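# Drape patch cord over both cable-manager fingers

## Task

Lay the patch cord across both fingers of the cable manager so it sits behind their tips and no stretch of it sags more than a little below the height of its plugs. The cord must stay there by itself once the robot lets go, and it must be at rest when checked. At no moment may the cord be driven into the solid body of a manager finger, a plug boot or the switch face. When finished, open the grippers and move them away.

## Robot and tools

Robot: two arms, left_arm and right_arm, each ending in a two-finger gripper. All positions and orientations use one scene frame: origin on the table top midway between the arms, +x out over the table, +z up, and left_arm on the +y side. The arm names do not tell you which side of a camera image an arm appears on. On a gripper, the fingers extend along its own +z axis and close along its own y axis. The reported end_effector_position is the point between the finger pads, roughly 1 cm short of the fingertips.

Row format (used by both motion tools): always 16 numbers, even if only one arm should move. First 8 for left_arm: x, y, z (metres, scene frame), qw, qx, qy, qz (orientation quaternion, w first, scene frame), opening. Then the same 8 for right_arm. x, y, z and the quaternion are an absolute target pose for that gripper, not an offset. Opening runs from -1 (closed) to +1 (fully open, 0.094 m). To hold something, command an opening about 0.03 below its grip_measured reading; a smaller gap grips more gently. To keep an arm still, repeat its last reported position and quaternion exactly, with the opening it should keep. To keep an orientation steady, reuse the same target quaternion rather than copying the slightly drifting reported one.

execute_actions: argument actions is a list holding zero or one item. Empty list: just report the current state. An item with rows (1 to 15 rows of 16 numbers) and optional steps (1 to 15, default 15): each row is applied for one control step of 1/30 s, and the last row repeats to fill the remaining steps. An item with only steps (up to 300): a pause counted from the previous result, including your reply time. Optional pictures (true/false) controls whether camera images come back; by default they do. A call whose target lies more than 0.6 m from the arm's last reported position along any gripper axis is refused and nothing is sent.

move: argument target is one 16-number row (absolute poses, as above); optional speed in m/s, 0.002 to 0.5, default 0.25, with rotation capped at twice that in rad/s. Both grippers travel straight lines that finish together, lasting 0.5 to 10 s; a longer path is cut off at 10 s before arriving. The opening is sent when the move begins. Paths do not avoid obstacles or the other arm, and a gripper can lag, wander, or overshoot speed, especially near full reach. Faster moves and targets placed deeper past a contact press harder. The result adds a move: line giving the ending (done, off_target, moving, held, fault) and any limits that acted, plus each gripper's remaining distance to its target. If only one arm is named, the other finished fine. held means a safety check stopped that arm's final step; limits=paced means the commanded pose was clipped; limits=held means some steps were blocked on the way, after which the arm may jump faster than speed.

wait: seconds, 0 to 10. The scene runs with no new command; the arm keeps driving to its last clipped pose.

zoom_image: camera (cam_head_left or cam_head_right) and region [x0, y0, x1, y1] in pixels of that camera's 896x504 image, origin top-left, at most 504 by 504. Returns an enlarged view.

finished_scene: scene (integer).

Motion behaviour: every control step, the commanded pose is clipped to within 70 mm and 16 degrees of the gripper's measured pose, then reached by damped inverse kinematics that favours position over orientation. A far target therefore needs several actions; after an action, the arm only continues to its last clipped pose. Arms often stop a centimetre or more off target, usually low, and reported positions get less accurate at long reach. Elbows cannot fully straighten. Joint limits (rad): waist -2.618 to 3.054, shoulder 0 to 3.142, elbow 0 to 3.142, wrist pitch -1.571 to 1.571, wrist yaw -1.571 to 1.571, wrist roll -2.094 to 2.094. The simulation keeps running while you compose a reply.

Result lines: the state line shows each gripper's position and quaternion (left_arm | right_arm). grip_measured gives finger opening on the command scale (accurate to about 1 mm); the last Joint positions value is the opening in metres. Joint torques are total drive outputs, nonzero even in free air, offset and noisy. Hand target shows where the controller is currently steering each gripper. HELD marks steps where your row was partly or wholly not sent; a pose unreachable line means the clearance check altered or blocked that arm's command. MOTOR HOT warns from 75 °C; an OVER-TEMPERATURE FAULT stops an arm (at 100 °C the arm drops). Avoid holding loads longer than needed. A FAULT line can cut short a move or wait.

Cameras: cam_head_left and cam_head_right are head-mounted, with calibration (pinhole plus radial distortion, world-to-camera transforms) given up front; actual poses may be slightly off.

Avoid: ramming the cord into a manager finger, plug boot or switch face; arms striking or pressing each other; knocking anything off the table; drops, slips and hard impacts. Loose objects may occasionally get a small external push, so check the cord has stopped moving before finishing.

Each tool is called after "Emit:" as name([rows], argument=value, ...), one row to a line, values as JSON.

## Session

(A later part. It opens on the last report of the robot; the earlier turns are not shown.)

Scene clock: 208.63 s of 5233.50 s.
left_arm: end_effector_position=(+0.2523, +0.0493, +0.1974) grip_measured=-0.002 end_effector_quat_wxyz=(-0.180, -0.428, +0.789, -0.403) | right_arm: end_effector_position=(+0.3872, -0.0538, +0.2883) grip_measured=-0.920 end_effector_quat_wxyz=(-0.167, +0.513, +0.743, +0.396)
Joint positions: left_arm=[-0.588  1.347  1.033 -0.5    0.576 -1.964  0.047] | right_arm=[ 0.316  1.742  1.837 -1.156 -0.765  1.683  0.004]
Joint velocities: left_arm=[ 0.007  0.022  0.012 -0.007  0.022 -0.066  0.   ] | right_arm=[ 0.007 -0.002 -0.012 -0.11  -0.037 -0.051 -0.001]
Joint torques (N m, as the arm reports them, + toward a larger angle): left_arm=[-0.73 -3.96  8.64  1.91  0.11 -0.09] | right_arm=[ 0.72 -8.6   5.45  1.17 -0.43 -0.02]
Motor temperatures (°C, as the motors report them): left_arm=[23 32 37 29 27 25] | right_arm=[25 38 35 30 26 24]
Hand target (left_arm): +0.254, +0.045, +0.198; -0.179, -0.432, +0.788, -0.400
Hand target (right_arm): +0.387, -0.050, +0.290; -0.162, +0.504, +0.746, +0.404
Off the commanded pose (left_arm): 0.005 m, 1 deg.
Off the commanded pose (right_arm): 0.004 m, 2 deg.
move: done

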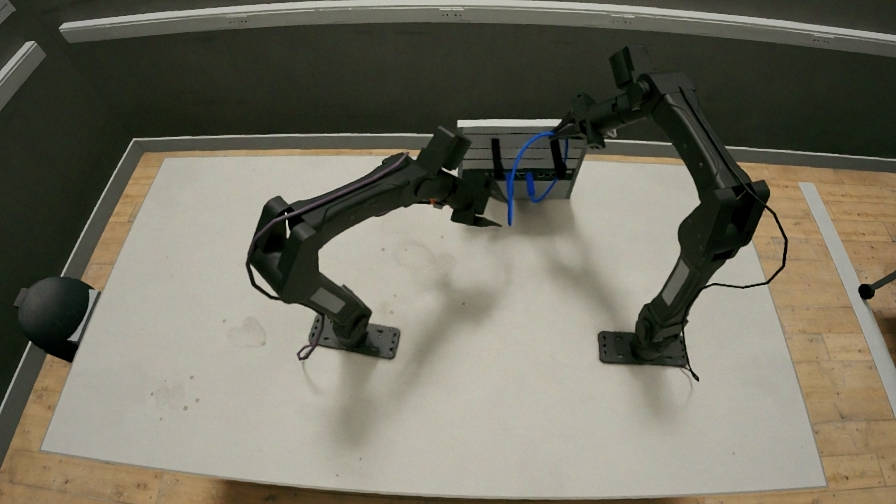

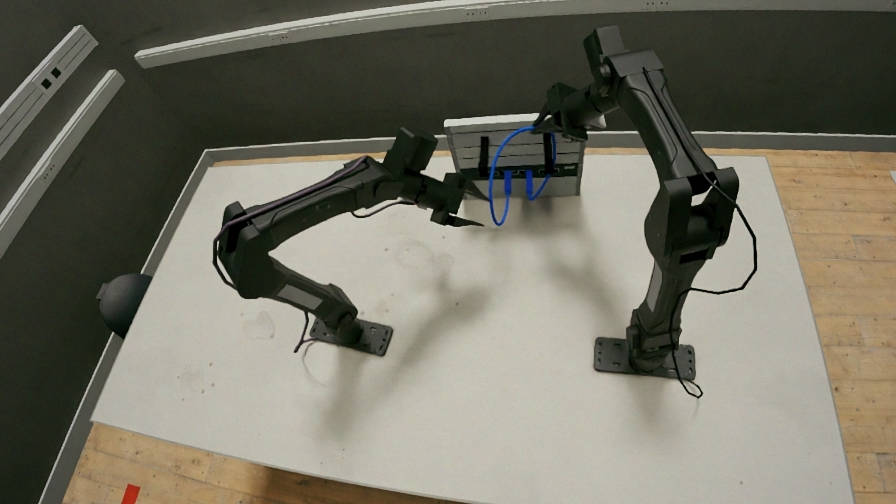

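Emit:
move(target=[0.268,0.05,0.20,-0.178,-0.432,0.789,-0.400,0.0,0.387,-0.05,0.29,-0.162,0.503,0.745,0.404,-0.96], speed=0.03)

Emit:
move(target=[0.268,0.018,0.20,-0.178,-0.432,0.789,-0.400,0.0,0.387,-0.05,0.29,-0.162,0.503,0.745,0.404,-0.96], speed=0.03)

Emit:
zoom_image(camera="cam_head_left", region=[400,100,600,260])

Emit:
zoom_image(camera="cam_head_right", region=[400,100,600,260])

Scene clock: 211.57 s of 5233.50 s.
left_arm: end_effector_position=(+0.2665, +0.0491, +0.2012) grip_measured=-0.002 end_effector_quat_wxyz=(-0.173, -0.432, +0.786, -0.408) | right_arm: end_effector_position=(+0.3872, -0.0539, +0.2882) grip_measured=-0.920 end_effector_quat_wxyz=(-0.167, +0.514, +0.742, +0.396)
Joint positions: left_arm=[-0.562  1.377  1.069 -0.503  0.579 -1.95   0.047] | right_arm=[ 0.316  1.742  1.837 -1.156 -0.764  1.684  0.004]
Joint velocities: left_arm=[-0.002 -0.007  0.002  0.037 -0.051  0.051  0.001] | right_arm=[-0.007  0.007 -0.012  0.081 -0.022 -0.051  0.   ]
Joint torques (N m, as the arm reports them, + toward a larger angle): left_arm=[ 0.66 -3.97  8.55  1.66  0.41  0.14] | right_arm=[ 0.72 -8.61  5.43  1.18 -0.43 -0.02]
Motor temperatures (°C, as the motors report them): left_arm=[23 32 38 29 27 25] | right_arm=[25 39 34 30 26 24]
Hand target (left_arm): +0.268, +0.050, +0.200; -0.178, -0.432, +0.788, -0.400
Hand target (right_arm): +0.387, -0.050, +0.290; -0.162, +0.504, +0.746, +0.404
Off the commanded pose (left_arm): 0.002 m, 1 deg.
Off the commanded pose (right_arm): 0.004 m, 2 deg.
move: done

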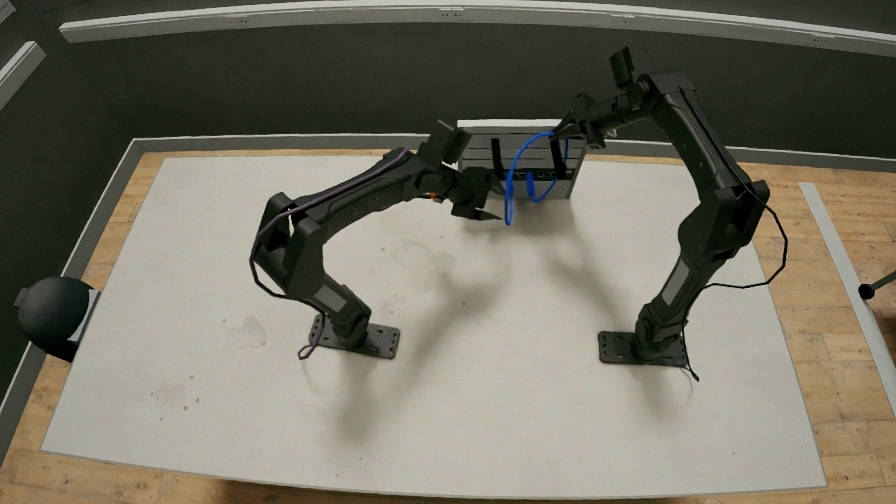

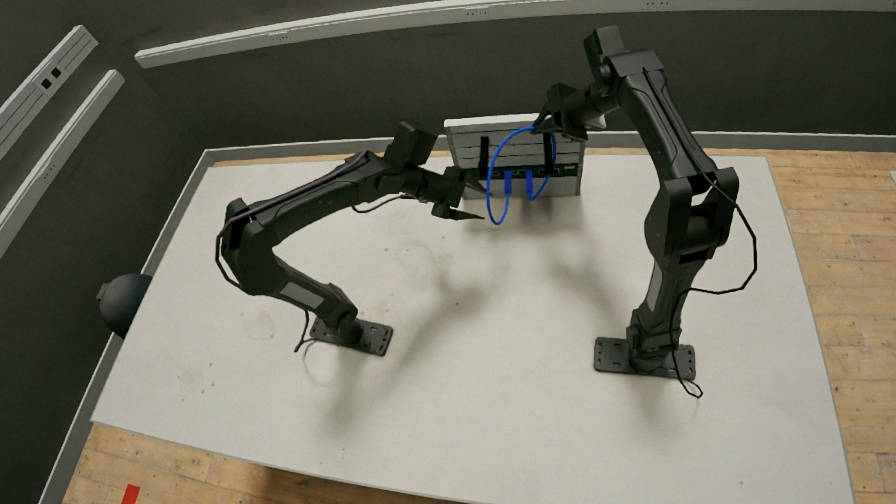

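Scene clock: 212.87 s of 5233.50 s.
left_arm: end_effector_position=(+0.2663, +0.0223, +0.2002) grip_measured=-0.002 end_effector_quat_wxyz=(-0.179, -0.428, +0.788, -0.404) | right_arm: end_effector_position=(+0.3872, -0.0539, +0.2882) grip_measured=-0.920 end_effector_quat_wxyz=(-0.167, +0.514, +0.742, +0.396)
Joint positions: left_arm=[-0.626  1.453  1.126 -0.469  0.549 -1.997  0.047] | right_arm=[ 0.316  1.742  1.837 -1.156 -0.764  1.684  0.004]
Joint velocities: left_arm=[-0.002  0.022 -0.017 -0.095 -0.007  0.051 -0.001] | right_arm=[ 0.007  0.007 -0.007 -0.037  0.022 -0.081  0.001]
Joint torques (N m, as the arm reports them, + toward a larger angle): left_arm=[-0.67 -4.82  8.68  1.86  0.12 -0.08] | right_arm=[ 0.69 -8.59  5.46  1.18 -0.43 -0.04]
Motor temperatures (°C, as the motors report them): left_arm=[23 32 38 29 27 25] | right_arm=[25 39 34 30 26 24]
Hand target (left_arm): +0.268, +0.018, +0.200; -0.178, -0.432, +0.788, -0.400
Hand target (right_arm): +0.387, -0.050, +0.290; -0.162, +0.504, +0.746, +0.404
Off the commanded pose (left_arm): 0.005 m, 1 deg.
Off the commanded pose (right_arm): 0.004 m, 2 deg.
move: done

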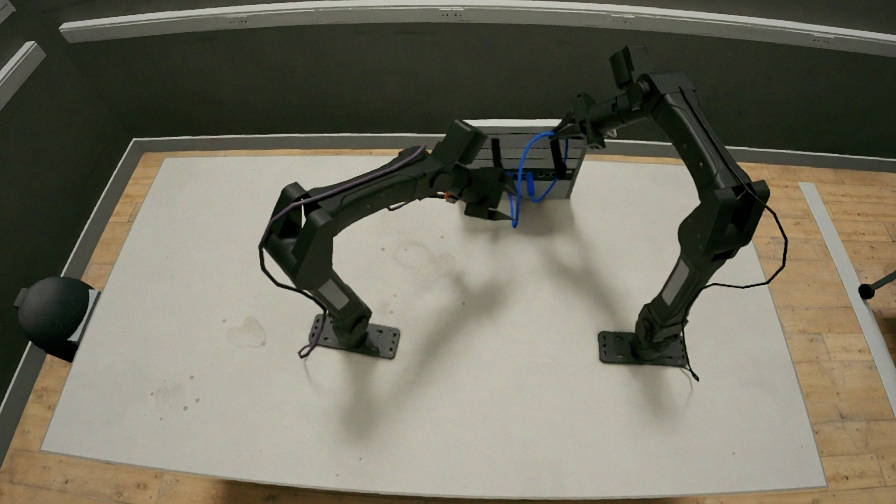

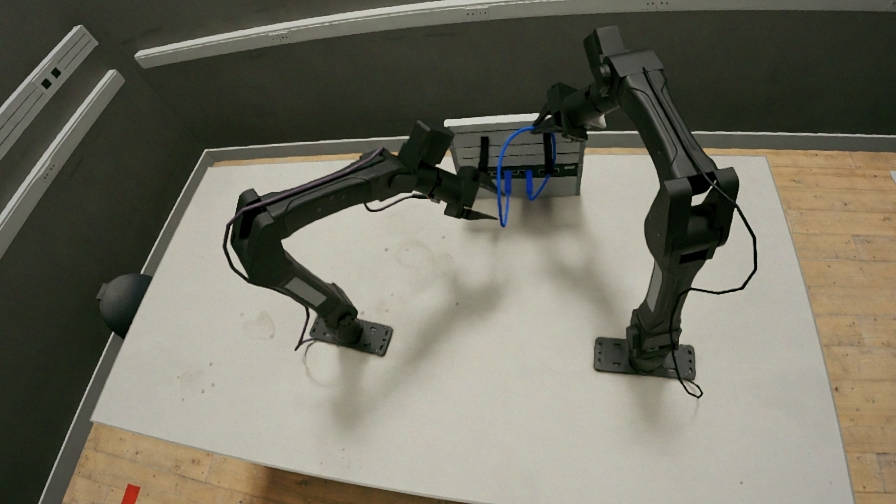

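Region (400, 100, 600, 260) of cam_head_left's 896x504 image, scaled by 2.520, with more detail than that image has; it fills the top 403 rows of this view, and the rest is white.

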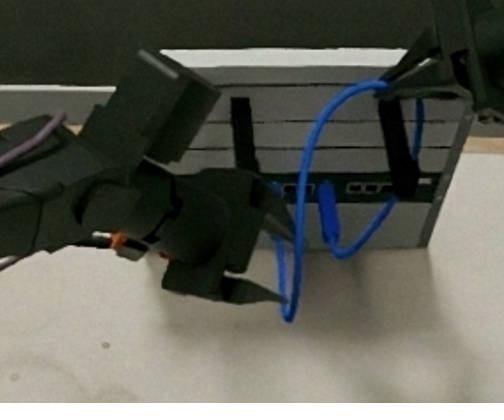

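Region (400, 100, 600, 260) of cam_head_right's 896x504 image, scaled by 2.520, with more detail than that image has; it fills the top 403 rows of this view, and the rest is white.

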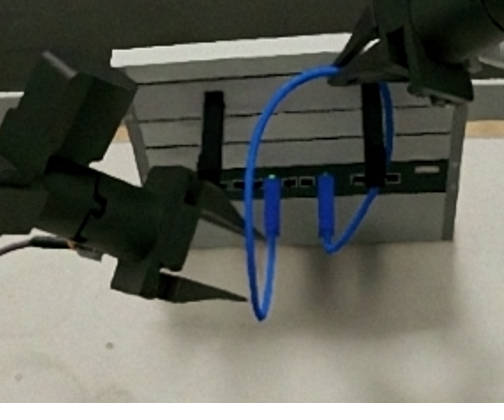

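Emit:
execute_actions(actions=[])

Scene clock: 222.60 s of 5233.50 s.
left_arm: end_effector_position=(+0.2666, +0.0224, +0.2001) grip_measured=-0.002 end_effector_quat_wxyz=(-0.179, -0.429, +0.788, -0.404) | right_arm: end_effector_position=(+0.3872, -0.0539, +0.2882) grip_measured=-0.920 end_effector_quat_wxyz=(-0.167, +0.514, +0.742, +0.396)
Joint positions: left_arm=[-0.626  1.453  1.126 -0.469  0.547 -1.998  0.047] | right_arm=[ 0.316  1.742  1.837 -1.156 -0.764  1.684  0.004]
Joint velocities: left_arm=[-0.002 -0.017  0.007  0.081  0.007  0.007 -0.001] | right_arm=[-0.012 -0.007  0.017 -0.081 -0.051  0.007  0.   ]
Joint torques (N m, as the arm reports them, + toward a larger angle): left_arm=[-0.8  -4.82  8.63  1.88  0.1  -0.07] | right_arm=[ 0.72 -8.57  5.42  1.18 -0.42 -0.04]
Motor temperatures (°C, as the motors report them): left_arm=[23 32 39 30 27 25] | right_arm=[25 40 33 30 26 24]
Hand target (left_arm): +0.268, +0.018, +0.200; -0.178, -0.432, +0.788, -0.400
Hand target (right_arm): +0.387, -0.050, +0.290; -0.162, +0.504, +0.746, +0.404
Off the commanded pose (left_arm): 0.005 m, 1 deg.
Off the commanded pose (right_arm): 0.004 m, 2 deg.
Steps of this call (steps 1 to 90: nothing new was sent; then 6.73 s passed at rest). Readings (end_effector_position):
1: left_arm (+0.2664, +0.0224, +0.2001) | right_arm (+0.3872, -0.0539, +0.2882)
2: left_arm (+0.2664, +0.0224, +0.2001) | right_arm (+0.3872, -0.0539, +0.2882)
4: left_arm (+0.2664, +0.0224, +0.2001) | right_arm (+0.3872, -0.0539, +0.2882)
8: left_arm (+0.2665, +0.0224, +0.2001) | right_arm (+0.3872, -0.0539, +0.2882)
90: the state above

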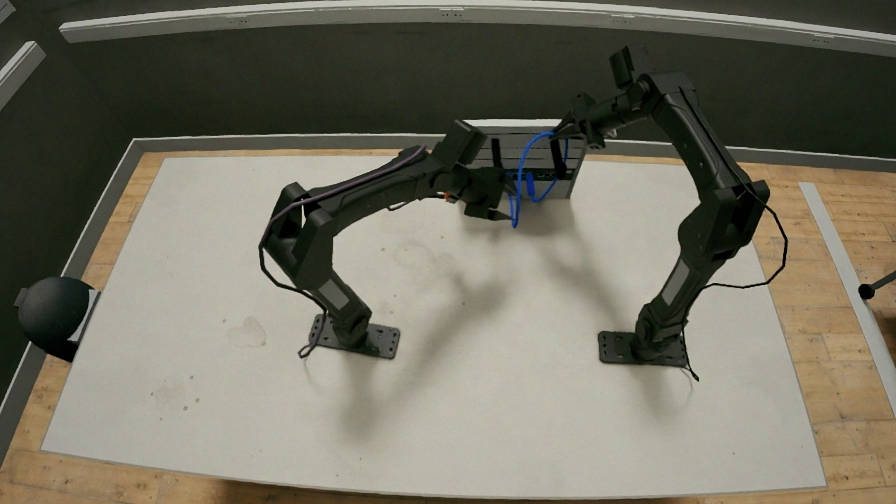

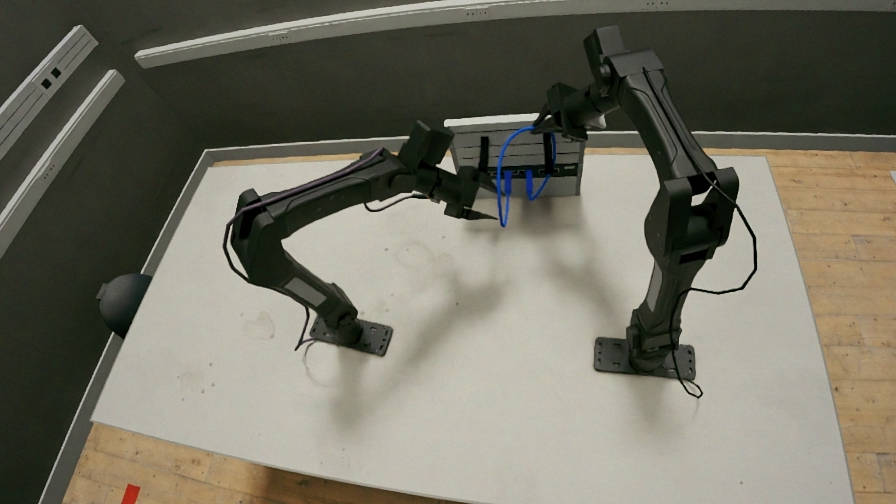

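Emit:
move(target=[0.256,0.10,0.165,-0.178,-0.432,0.789,-0.400,-0.2,0.387,-0.05,0.29,-0.162,0.503,0.745,0.404,-0.96], speed=0.06)

Emit:
zoom_image(camera="cam_head_left", region=[420,100,620,260])

Emit:
zoom_image(camera="cam_head_right", region=[400,100,600,260])

Scene clock: 225.37 s of 5233.50 s.
left_arm: end_effector_position=(+0.2635, +0.0938, +0.1656) grip_measured=-0.198 end_effector_quat_wxyz=(-0.172, -0.433, +0.787, -0.404) | right_arm: end_effector_position=(+0.3873, -0.0539, +0.2882) grip_measured=-0.920 end_effector_quat_wxyz=(-0.167, +0.514, +0.742, +0.396)
Joint positions: left_arm=[-0.431  1.296  0.886 -0.484  0.662 -1.824  0.038] | right_arm=[ 0.316  1.742  1.837 -1.156 -0.764  1.685  0.004]
Joint velocities: left_arm=[-0.012 -0.007 -0.017 -0.051  0.066  0.037  0.   ] | right_arm=[ 0.002 -0.002 -0.007 -0.007  0.066 -0.037 -0.001]
Joint torques (N m, as the arm reports them, + toward a larger angle): left_arm=[ 0.67 -6.57  5.76  1.53  0.44  0.12] | right_arm=[ 0.71 -8.58  5.44  1.16 -0.43 -0.04]
Motor temperatures (°C, as the motors report them): left_arm=[23 33 39 30 27 25] | right_arm=[25 41 33 30 26 24]
Hand target (left_arm): +0.257, +0.099, +0.164; -0.177, -0.432, +0.789, -0.400
Hand target (right_arm): +0.387, -0.050, +0.290; -0.162, +0.504, +0.746, +0.404
Off the commanded pose (left_arm): 0.010 m, 1 deg.
Off the commanded pose (right_arm): 0.004 m, 2 deg.
move: done

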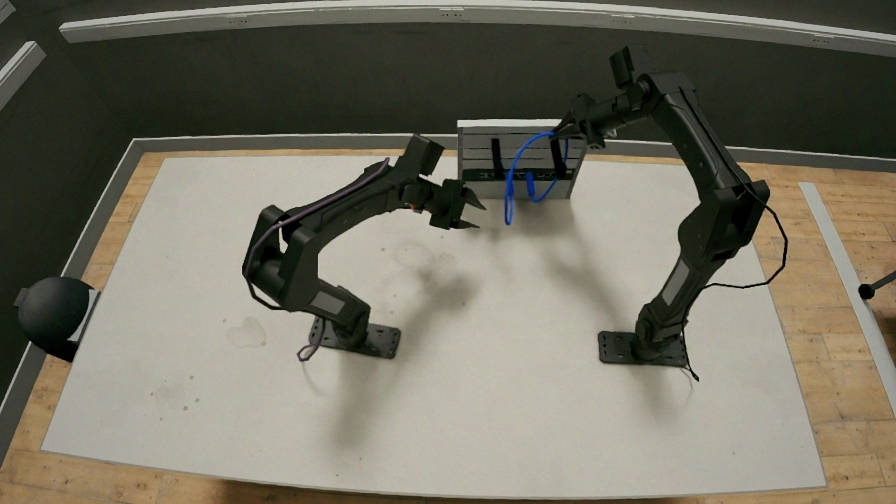

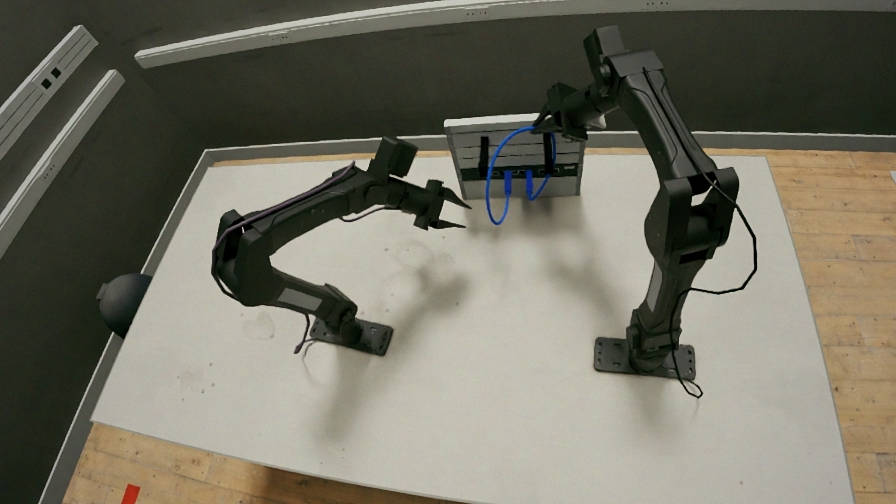

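Region (420, 100, 620, 260) of cam_head_left's 896x504 image, scaled by 2.520, with more detail than that image has; it fills the top 403 rows of this view, and the rest is white.

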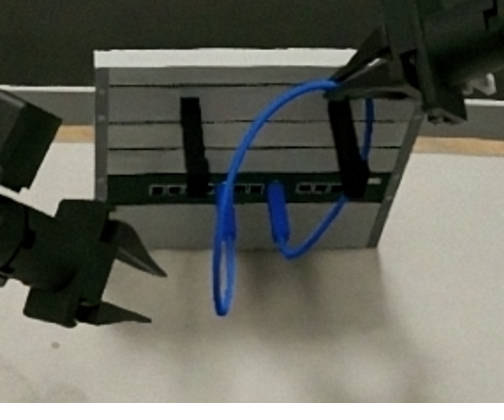

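Region (400, 100, 600, 260) of cam_head_right's 896x504 image, scaled by 2.520, with more detail than that image has; it fills the top 403 rows of this view, and the rest is white.

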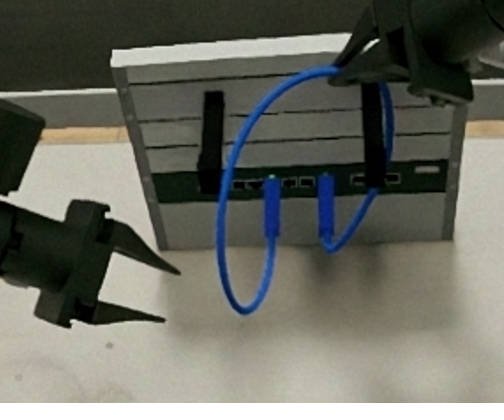

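Emit:
move(target=[0.27,0.062,0.172,-0.178,-0.432,0.789,-0.400,0.1,0.387,-0.05,0.29,-0.162,0.503,0.745,0.404,-0.96], speed=0.04)

Emit:
zoom_image(camera="cam_head_left", region=[420,100,620,260])

Emit:
zoom_image(camera="cam_head_right", region=[400,100,600,260])

Scene clock: 230.87 s of 5233.50 s.
left_arm: end_effector_position=(+0.2676, +0.0659, +0.1721) grip_measured=+0.098 end_effector_quat_wxyz=(-0.178, -0.428, +0.788, -0.405) | right_arm: end_effector_position=(+0.3873, -0.0539, +0.2882) grip_measured=-0.920 end_effector_quat_wxyz=(-0.167, +0.514, +0.742, +0.396)
Joint positions: left_arm=[-0.503  1.37   0.956 -0.441  0.631 -1.888  0.052] | right_arm=[ 0.316  1.742  1.837 -1.156 -0.764  1.685  0.004]
Joint velocities: left_arm=[ 0.007  0.007  0.002 -0.022 -0.022 -0.022  0.   ] | right_arm=[ 0.002 -0.012 -0.012  0.022 -0.095  0.007 -0.001]
Joint torques (N m, as the arm reports them, + toward a larger angle): left_arm=[-0.77 -3.88  8.43  1.8   0.16 -0.07] | right_arm=[ 0.72 -8.59  5.44  1.17 -0.43 -0.04]
Motor temperatures (°C, as the motors report them): left_arm=[23 33 38 30 27 25] | right_arm=[25 41 33 30 26 24]
Hand target (left_arm): +0.270, +0.062, +0.172; -0.178, -0.432, +0.788, -0.400
Hand target (right_arm): +0.387, -0.050, +0.290; -0.162, +0.504, +0.746, +0.404
Off the commanded pose (left_arm): 0.005 m, 1 deg.
Off the commanded pose (right_arm): 0.004 m, 2 deg.
After step 90, 1.37 s passed at rest.
move: done

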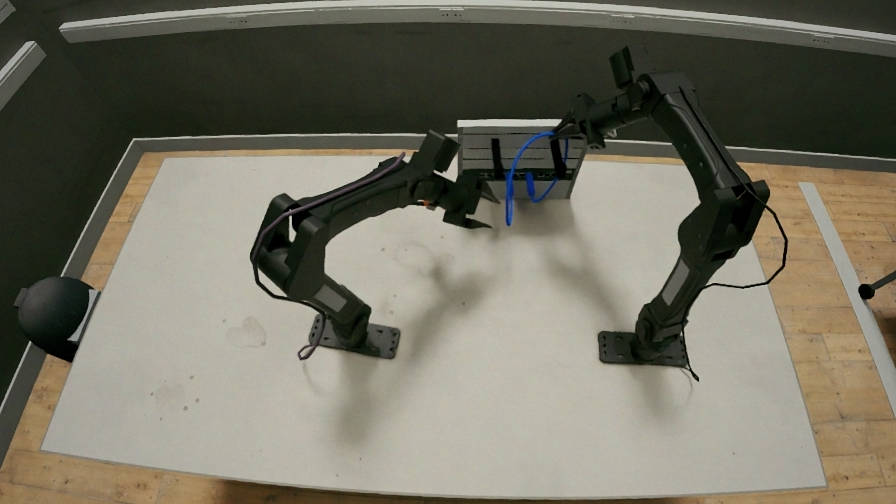

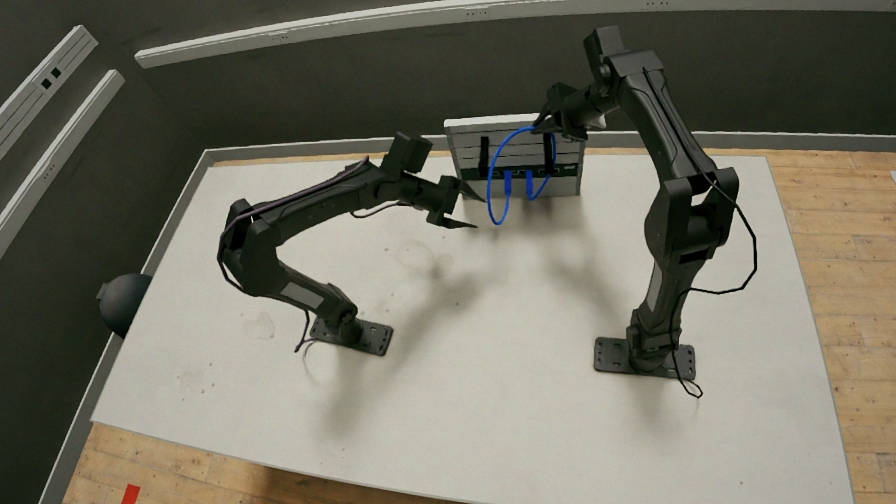

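Region (420, 100, 620, 260) of cam_head_left's 896x504 image, scaled by 2.520, with more detail than that image has; it fills the top 403 rows of this view, and the rest is white.

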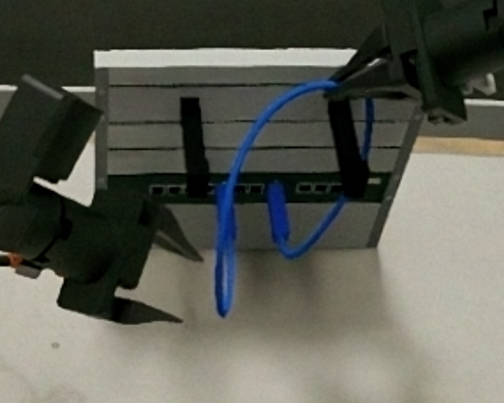

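Region (400, 100, 600, 260) of cam_head_right's 896x504 image, scaled by 2.520, with more detail than that image has; it fills the top 403 rows of this view, and the rest is white.

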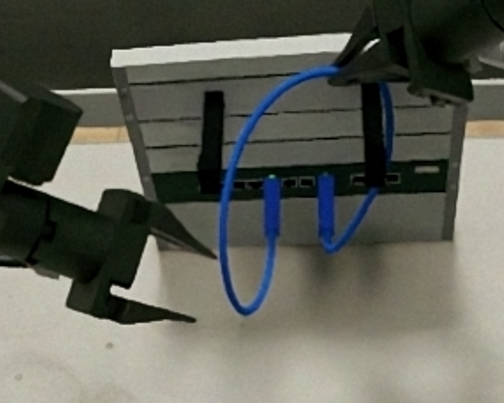

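Emit:
move(target=[0.27,0.035,0.172,-0.178,-0.432,0.789,-0.400,0.1,0.387,-0.05,0.29,-0.162,0.503,0.745,0.404,-0.96], speed=0.03)

Emit:
zoom_image(camera="cam_head_left", region=[420,100,620,260])

Emit:
zoom_image(camera="cam_head_right", region=[400,100,600,260])

Scene clock: 235.17 s of 5233.50 s.
left_arm: end_effector_position=(+0.2678, +0.0392, +0.1722) grip_measured=+0.098 end_effector_quat_wxyz=(-0.179, -0.428, +0.788, -0.404) | right_arm: end_effector_position=(+0.3873, -0.0539, +0.2882) grip_measured=-0.920 end_effector_quat_wxyz=(-0.167, +0.514, +0.742, +0.396)
Joint positions: left_arm=[-0.578  1.432  1.    -0.386  0.582 -1.956  0.052] | right_arm=[ 0.316  1.742  1.837 -1.156 -0.764  1.685  0.004]
Joint velocities: left_arm=[-0.017  0.012 -0.002 -0.051 -0.037 -0.007  0.   ] | right_arm=[ 0.002  0.002  0.007  0.007  0.037 -0.066  0.   ]
Joint torques (N m, as the arm reports them, + toward a larger angle): left_arm=[-0.87 -4.53  8.6   1.85  0.17 -0.04] | right_arm=[ 0.74 -8.61  5.45  1.17 -0.43 -0.04]
Motor temperatures (°C, as the motors report them): left_arm=[23 33 38 30 27 25] | right_arm=[25 41 33 30 26 24]
Hand target (left_arm): +0.270, +0.035, +0.172; -0.178, -0.432, +0.788, -0.400
Hand target (right_arm): +0.387, -0.050, +0.290; -0.162, +0.504, +0.746, +0.404
Off the commanded pose (left_arm): 0.005 m, 1 deg.
Off the commanded pose (right_arm): 0.004 m, 2 deg.
move: done

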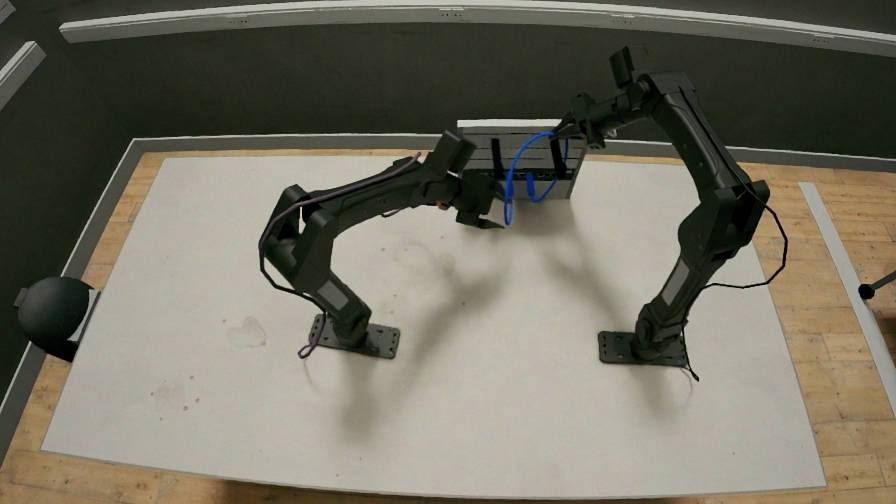

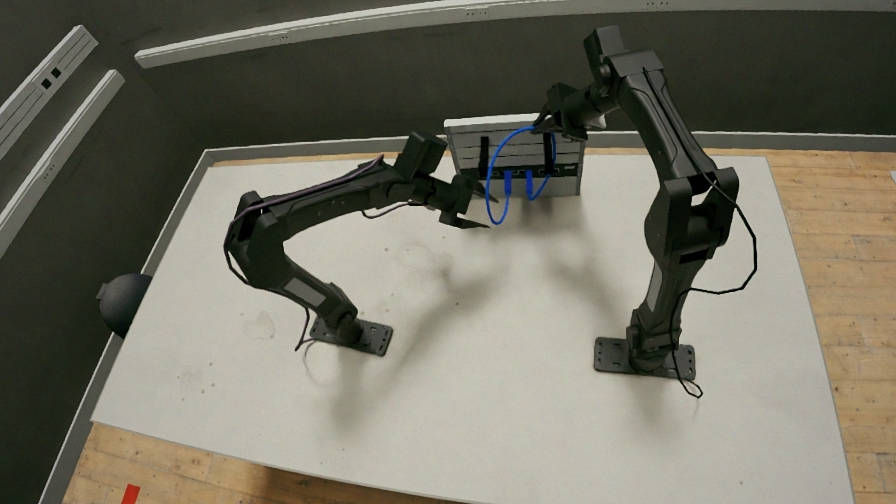

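Region (420, 100, 620, 260) of cam_head_left's 896x504 image, scaled by 2.520, with more detail than that image has; it fills the top 403 rows of this view, and the rest is white.

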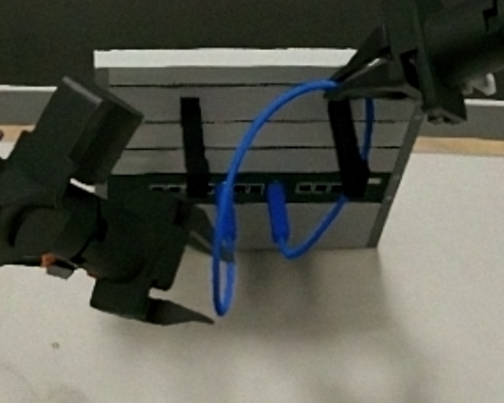

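Region (400, 100, 600, 260) of cam_head_right's 896x504 image, scaled by 2.520, with more detail than that image has; it fills the top 403 rows of this view, and the rest is white.

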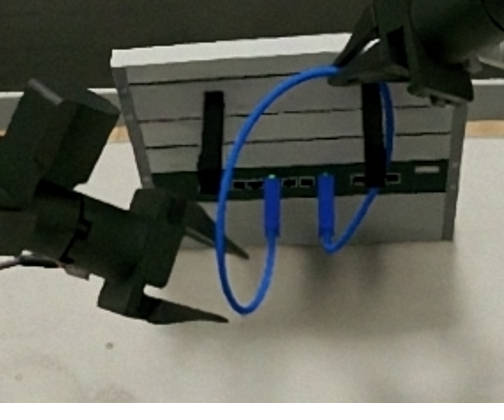

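Far finger passes behind the strand without disturbing it. Advancing deeper.

Emit:
move(target=[0.27,0.012,0.172,-0.178,-0.432,0.789,-0.400,0.1,0.387,-0.05,0.29,-0.162,0.503,0.745,0.404,-0.96], speed=0.03)

Emit:
zoom_image(camera="cam_head_left", region=[420,100,620,260])

Emit:
zoom_image(camera="cam_head_right", region=[400,100,600,260])

Scene clock: 237.17 s of 5233.50 s.
left_arm: end_effector_position=(+0.2682, +0.0165, +0.1725) grip_measured=+0.098 end_effector_quat_wxyz=(-0.179, -0.428, +0.788, -0.404) | right_arm: end_effector_position=(+0.3873, -0.0539, +0.2882) grip_measured=-0.920 end_effector_quat_wxyz=(-0.167, +0.514, +0.742, +0.396)
Joint positions: left_arm=[-0.635  1.489  1.047 -0.349  0.542 -2.004  0.052] | right_arm=[ 0.316  1.742  1.837 -1.156 -0.764  1.685  0.004]
Joint velocities: left_arm=[-0.007 -0.012 -0.017 -0.007 -0.051 -0.037  0.   ] | right_arm=[ 0.002 -0.002  0.012 -0.007 -0.022 -0.037  0.001]
Joint torques (N m, as the arm reports them, + toward a larger angle): left_arm=[-0.71 -4.96  8.53  1.89  0.14 -0.04] | right_arm=[ 0.73 -8.57  5.49  1.16 -0.43 -0.05]
Motor temperatures (°C, as the motors report them): left_arm=[23 33 39 30 27 25] | right_arm=[25 41 33 30 26 24]
Hand target (left_arm): +0.270, +0.012, +0.172; -0.178, -0.432, +0.789, -0.400
Hand target (right_arm): +0.387, -0.050, +0.290; -0.162, +0.504, +0.746, +0.404
Off the commanded pose (left_arm): 0.005 m, 1 deg.
Off the commanded pose (right_arm): 0.004 m, 2 deg.
move: done

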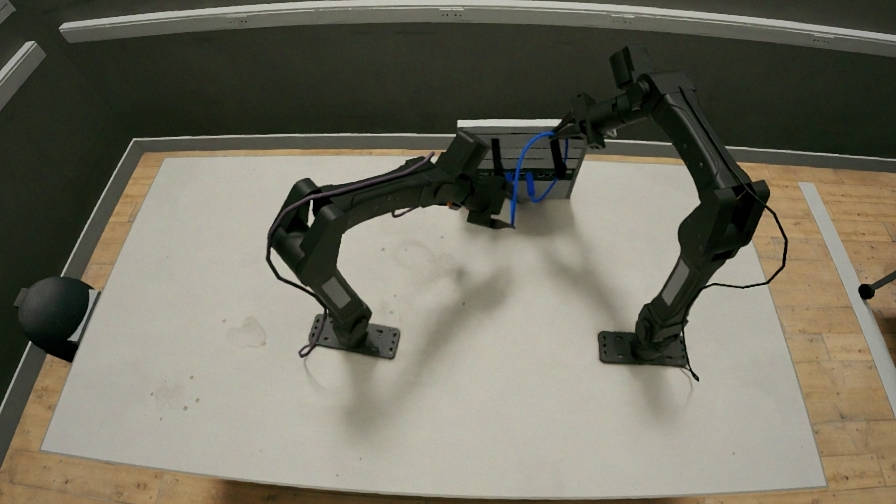

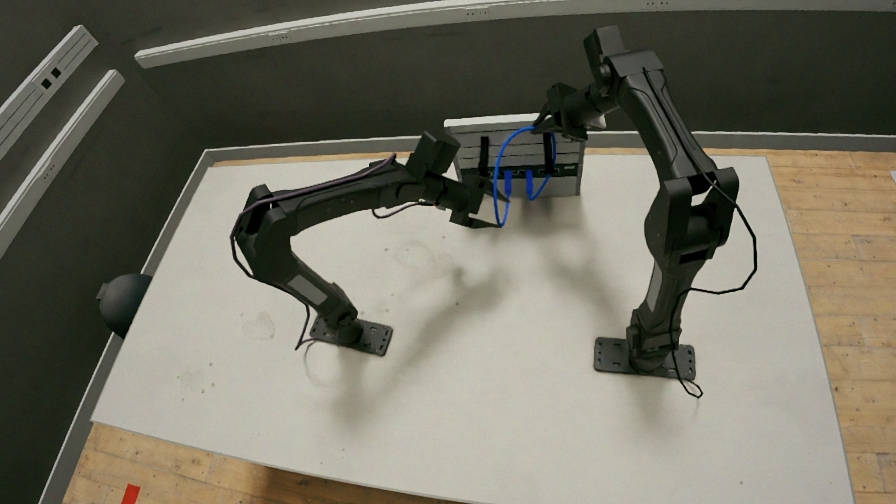

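Region (420, 100, 620, 260) of cam_head_left's 896x504 image, scaled by 2.520, with more detail than that image has; it fills the top 403 rows of this view, and the rest is white.

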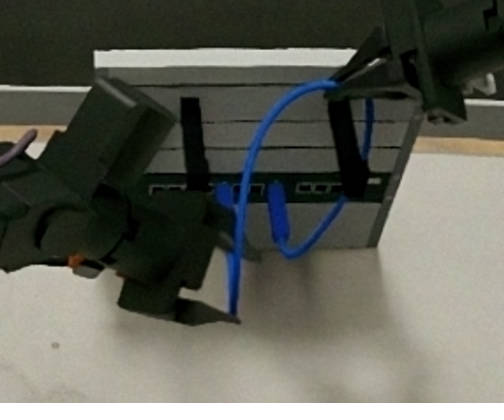

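Region (400, 100, 600, 260) of cam_head_right's 896x504 image, scaled by 2.520, with more detail than that image has; it fills the top 403 rows of this view, and the rest is white.

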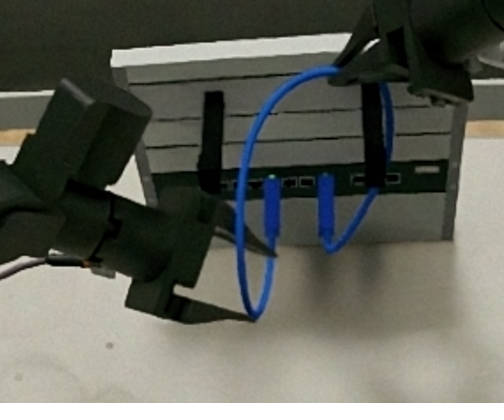

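Emit:
move(target=[0.27,0.035,0.175,-0.178,-0.432,0.789,-0.400,0.1,0.387,-0.05,0.29,-0.162,0.503,0.745,0.404,-0.96], speed=0.04)

Emit:
move(target=[0.25,0.035,0.178,-0.178,-0.432,0.789,-0.400,0.1,0.387,-0.05,0.29,-0.162,0.503,0.745,0.404,-0.96], speed=0.04)

Emit:
move(target=[0.25,0.012,0.178,-0.178,-0.432,0.789,-0.400,0.1,0.387,-0.05,0.29,-0.162,0.503,0.745,0.404,-0.96], speed=0.03)

Emit:
zoom_image(camera="cam_head_left", region=[420,100,620,260])

Emit:
zoom_image(camera="cam_head_right", region=[400,100,600,260])

Scene clock: 239.97 s of 5233.50 s.
left_arm: end_effector_position=(+0.2750, +0.0275, +0.1764) grip_measured=+0.098 end_effector_quat_wxyz=(-0.174, -0.432, +0.786, -0.407) | right_arm: end_effector_position=(+0.3873, -0.0539, +0.2882) grip_measured=-0.920 end_effector_quat_wxyz=(-0.167, +0.514, +0.742, +0.396)
Joint positions: left_arm=[-0.598  1.47   1.047 -0.376  0.556 -1.981  0.052] | right_arm=[ 0.316  1.742  1.837 -1.156 -0.764  1.686  0.004]
Joint velocities: left_arm=[ 0.007  0.002  0.012 -0.11   0.022  0.022 -0.   ] | right_arm=[-0.012  0.002 -0.017 -0.037 -0.022  0.007  0.001]
Joint torques (N m, as the arm reports them, + toward a larger angle): left_arm=[ 0.63 -8.03  6.02  1.7   0.37  0.1 ] | right_arm=[ 0.72 -8.63  5.47  1.17 -0.43 -0.05]
Motor temperatures (°C, as the motors report them): left_arm=[23 33 39 30 27 25] | right_arm=[25 41 33 30 26 24]
Hand target (left_arm): +0.270, +0.035, +0.175; -0.178, -0.432, +0.789, -0.400
Hand target (right_arm): +0.387, -0.050, +0.290; -0.163, +0.504, +0.746, +0.404
Off the commanded pose (left_arm): 0.009 m, 1 deg.
Off the commanded pose (right_arm): 0.004 m, 2 deg.
move: done

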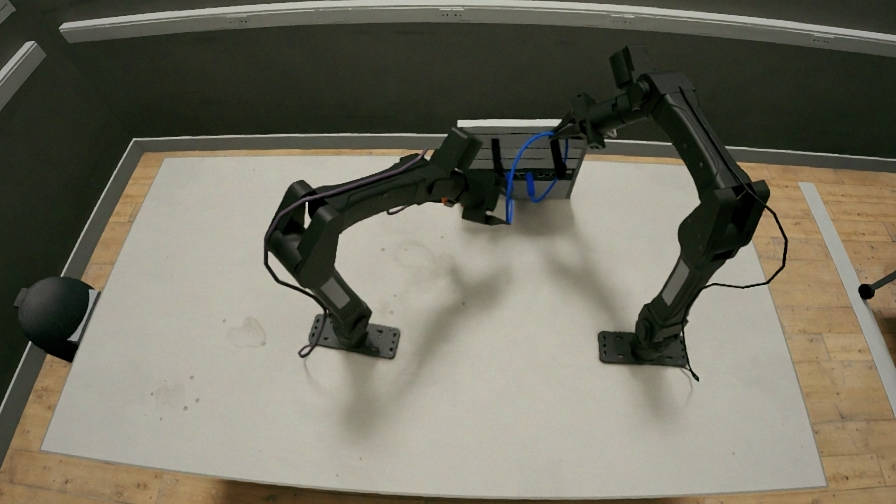

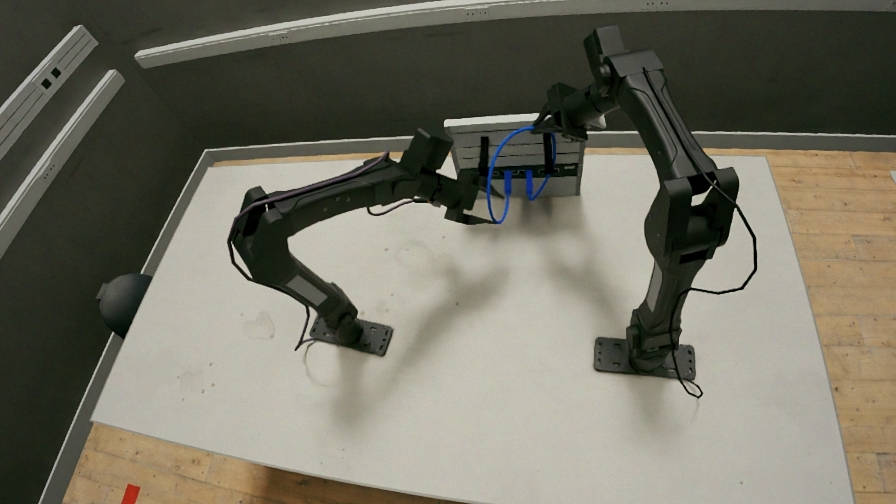

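Scene clock: 240.90 s of 5233.50 s.
left_arm: end_effector_position=(+0.2581, +0.0299, +0.1821) grip_measured=+0.098 end_effector_quat_wxyz=(-0.177, -0.425, +0.787, -0.411) | right_arm: end_effector_position=(+0.3873, -0.0539, +0.2882) grip_measured=-0.920 end_effector_quat_wxyz=(-0.167, +0.514, +0.742, +0.396)
Joint positions: left_arm=[-0.627  1.409  1.005 -0.375  0.548 -1.997  0.052] | right_arm=[ 0.316  1.742  1.837 -1.156 -0.764  1.686  0.004]
Joint velocities: left_arm=[ 0.002 -0.017  0.002 -0.022 -0.051 -0.051 -0.   ] | right_arm=[-0.012 -0.007 -0.002  0.037  0.007  0.051  0.001]
Joint torques (N m, as the arm reports them, + toward a larger angle): left_arm=[-0.76 -7.62  5.72  1.7   0.1  -0.03] | right_arm=[ 0.72 -8.57  5.48  1.17 -0.42 -0.06]
Motor temperatures (°C, as the motors report them): left_arm=[23 33 38 30 27 25] | right_arm=[25 41 33 30 26 24]
Hand target (left_arm): +0.250, +0.035, +0.178; -0.178, -0.432, +0.789, -0.400
Hand target (right_arm): +0.387, -0.050, +0.290; -0.162, +0.504, +0.746, +0.404
Off the commanded pose (left_arm): 0.010 m, 2 deg.
Off the commanded pose (right_arm): 0.004 m, 2 deg.
move: done

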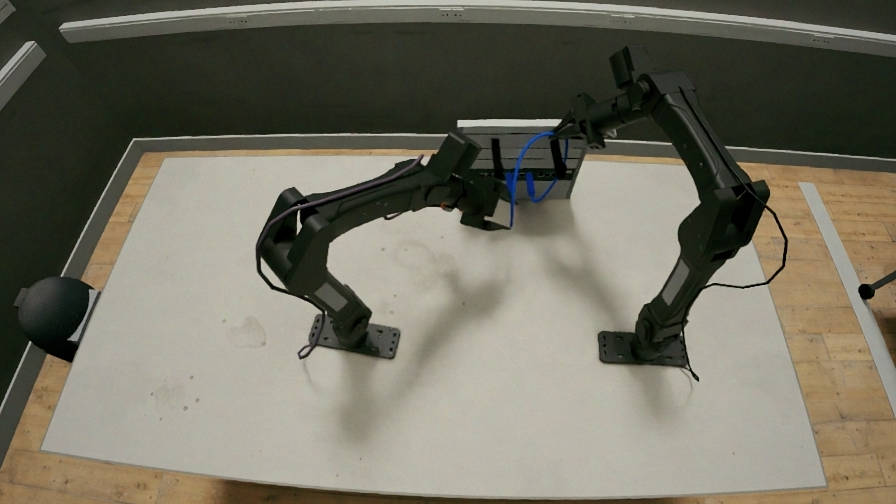

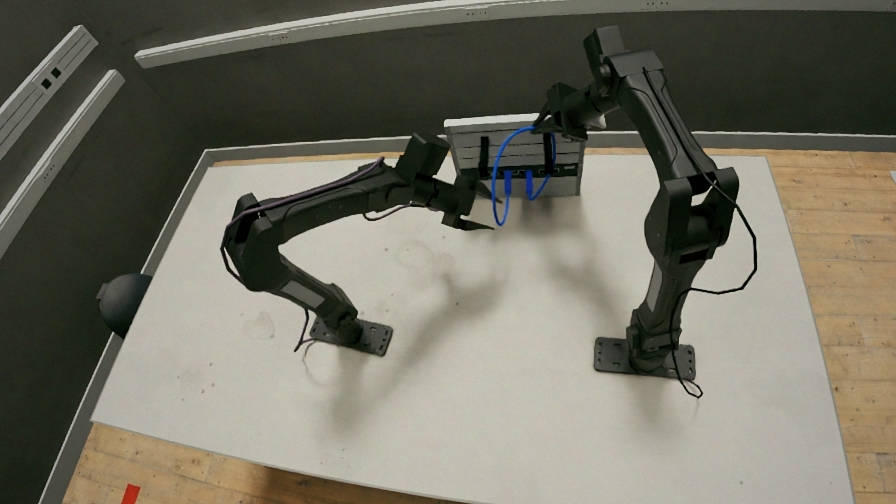

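Scene clock: 241.87 s of 5233.50 s.
left_arm: end_effector_position=(+0.2476, +0.0173, +0.1749) grip_measured=+0.098 end_effector_quat_wxyz=(-0.180, -0.430, +0.789, -0.401) | right_arm: end_effector_position=(+0.3873, -0.0540, +0.2881) grip_measured=-0.920 end_effector_quat_wxyz=(-0.167, +0.515, +0.742, +0.396)
Joint positions: left_arm=[-0.685  1.43   1.005 -0.355  0.508 -2.045  0.052] | right_arm=[ 0.316  1.742  1.837 -1.156 -0.764  1.686  0.004]
Joint velocities: left_arm=[-0.007  0.002  0.002 -0.007 -0.022 -0.037  0.001] | right_arm=[-0.002 -0.002 -0.012 -0.051  0.007 -0.095 -0.001]
Joint torques (N m, as the arm reports them, + toward a larger angle): left_arm=[-0.71 -4.66  9.04  1.91  0.08 -0.05] | right_arm=[ 0.71 -8.61  5.47  1.18 -0.43 -0.06]
Motor temperatures (°C, as the motors report them): left_arm=[23 33 39 30 27 25] | right_arm=[25 41 33 30 26 24]
Hand target (left_arm): +0.250, +0.012, +0.178; -0.178, -0.432, +0.788, -0.400
Hand target (right_arm): +0.387, -0.050, +0.290; -0.162, +0.504, +0.746, +0.404
Off the commanded pose (left_arm): 0.007 m, 0 deg.
Off the commanded pose (right_arm): 0.004 m, 2 deg.
move: done

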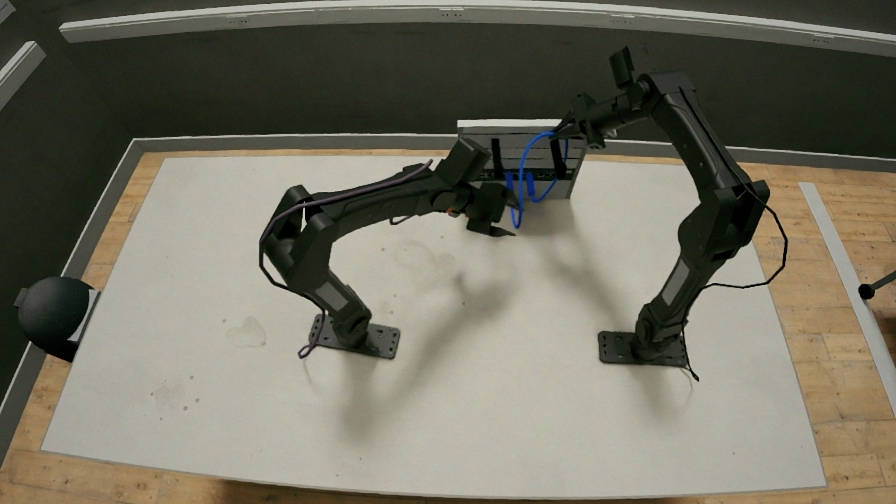

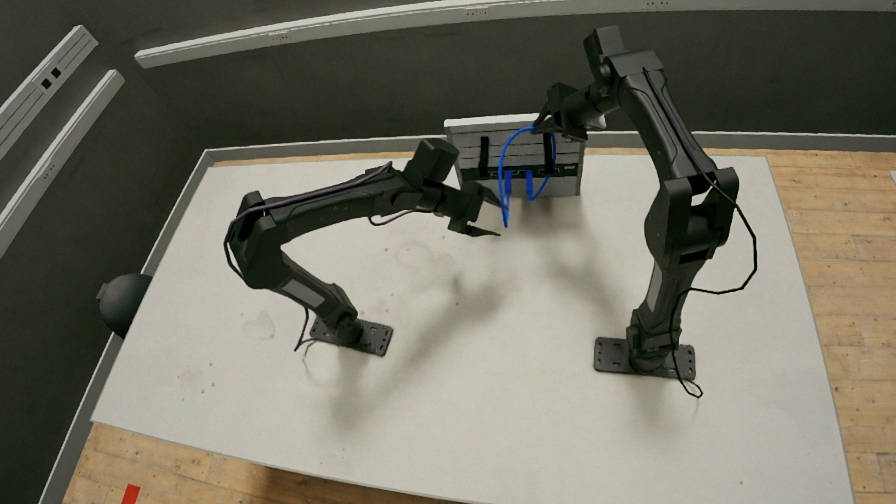

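Region (420, 100, 620, 260) of cam_head_left's 896x504 image, scaled by 2.520, with more detail than that image has; it fills the top 403 rows of this view, and the rest is white.

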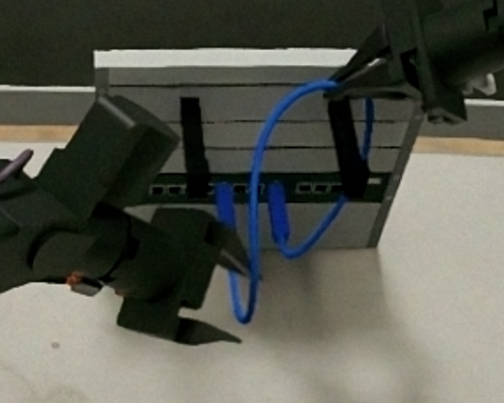

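Region (400, 100, 600, 260) of cam_head_right's 896x504 image, scaled by 2.520, with more detail than that image has; it fills the top 403 rows of this view, and the rest is white.

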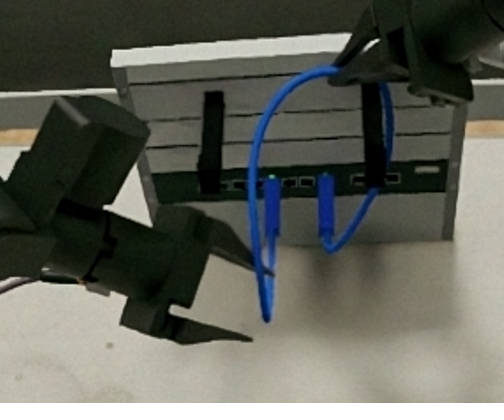

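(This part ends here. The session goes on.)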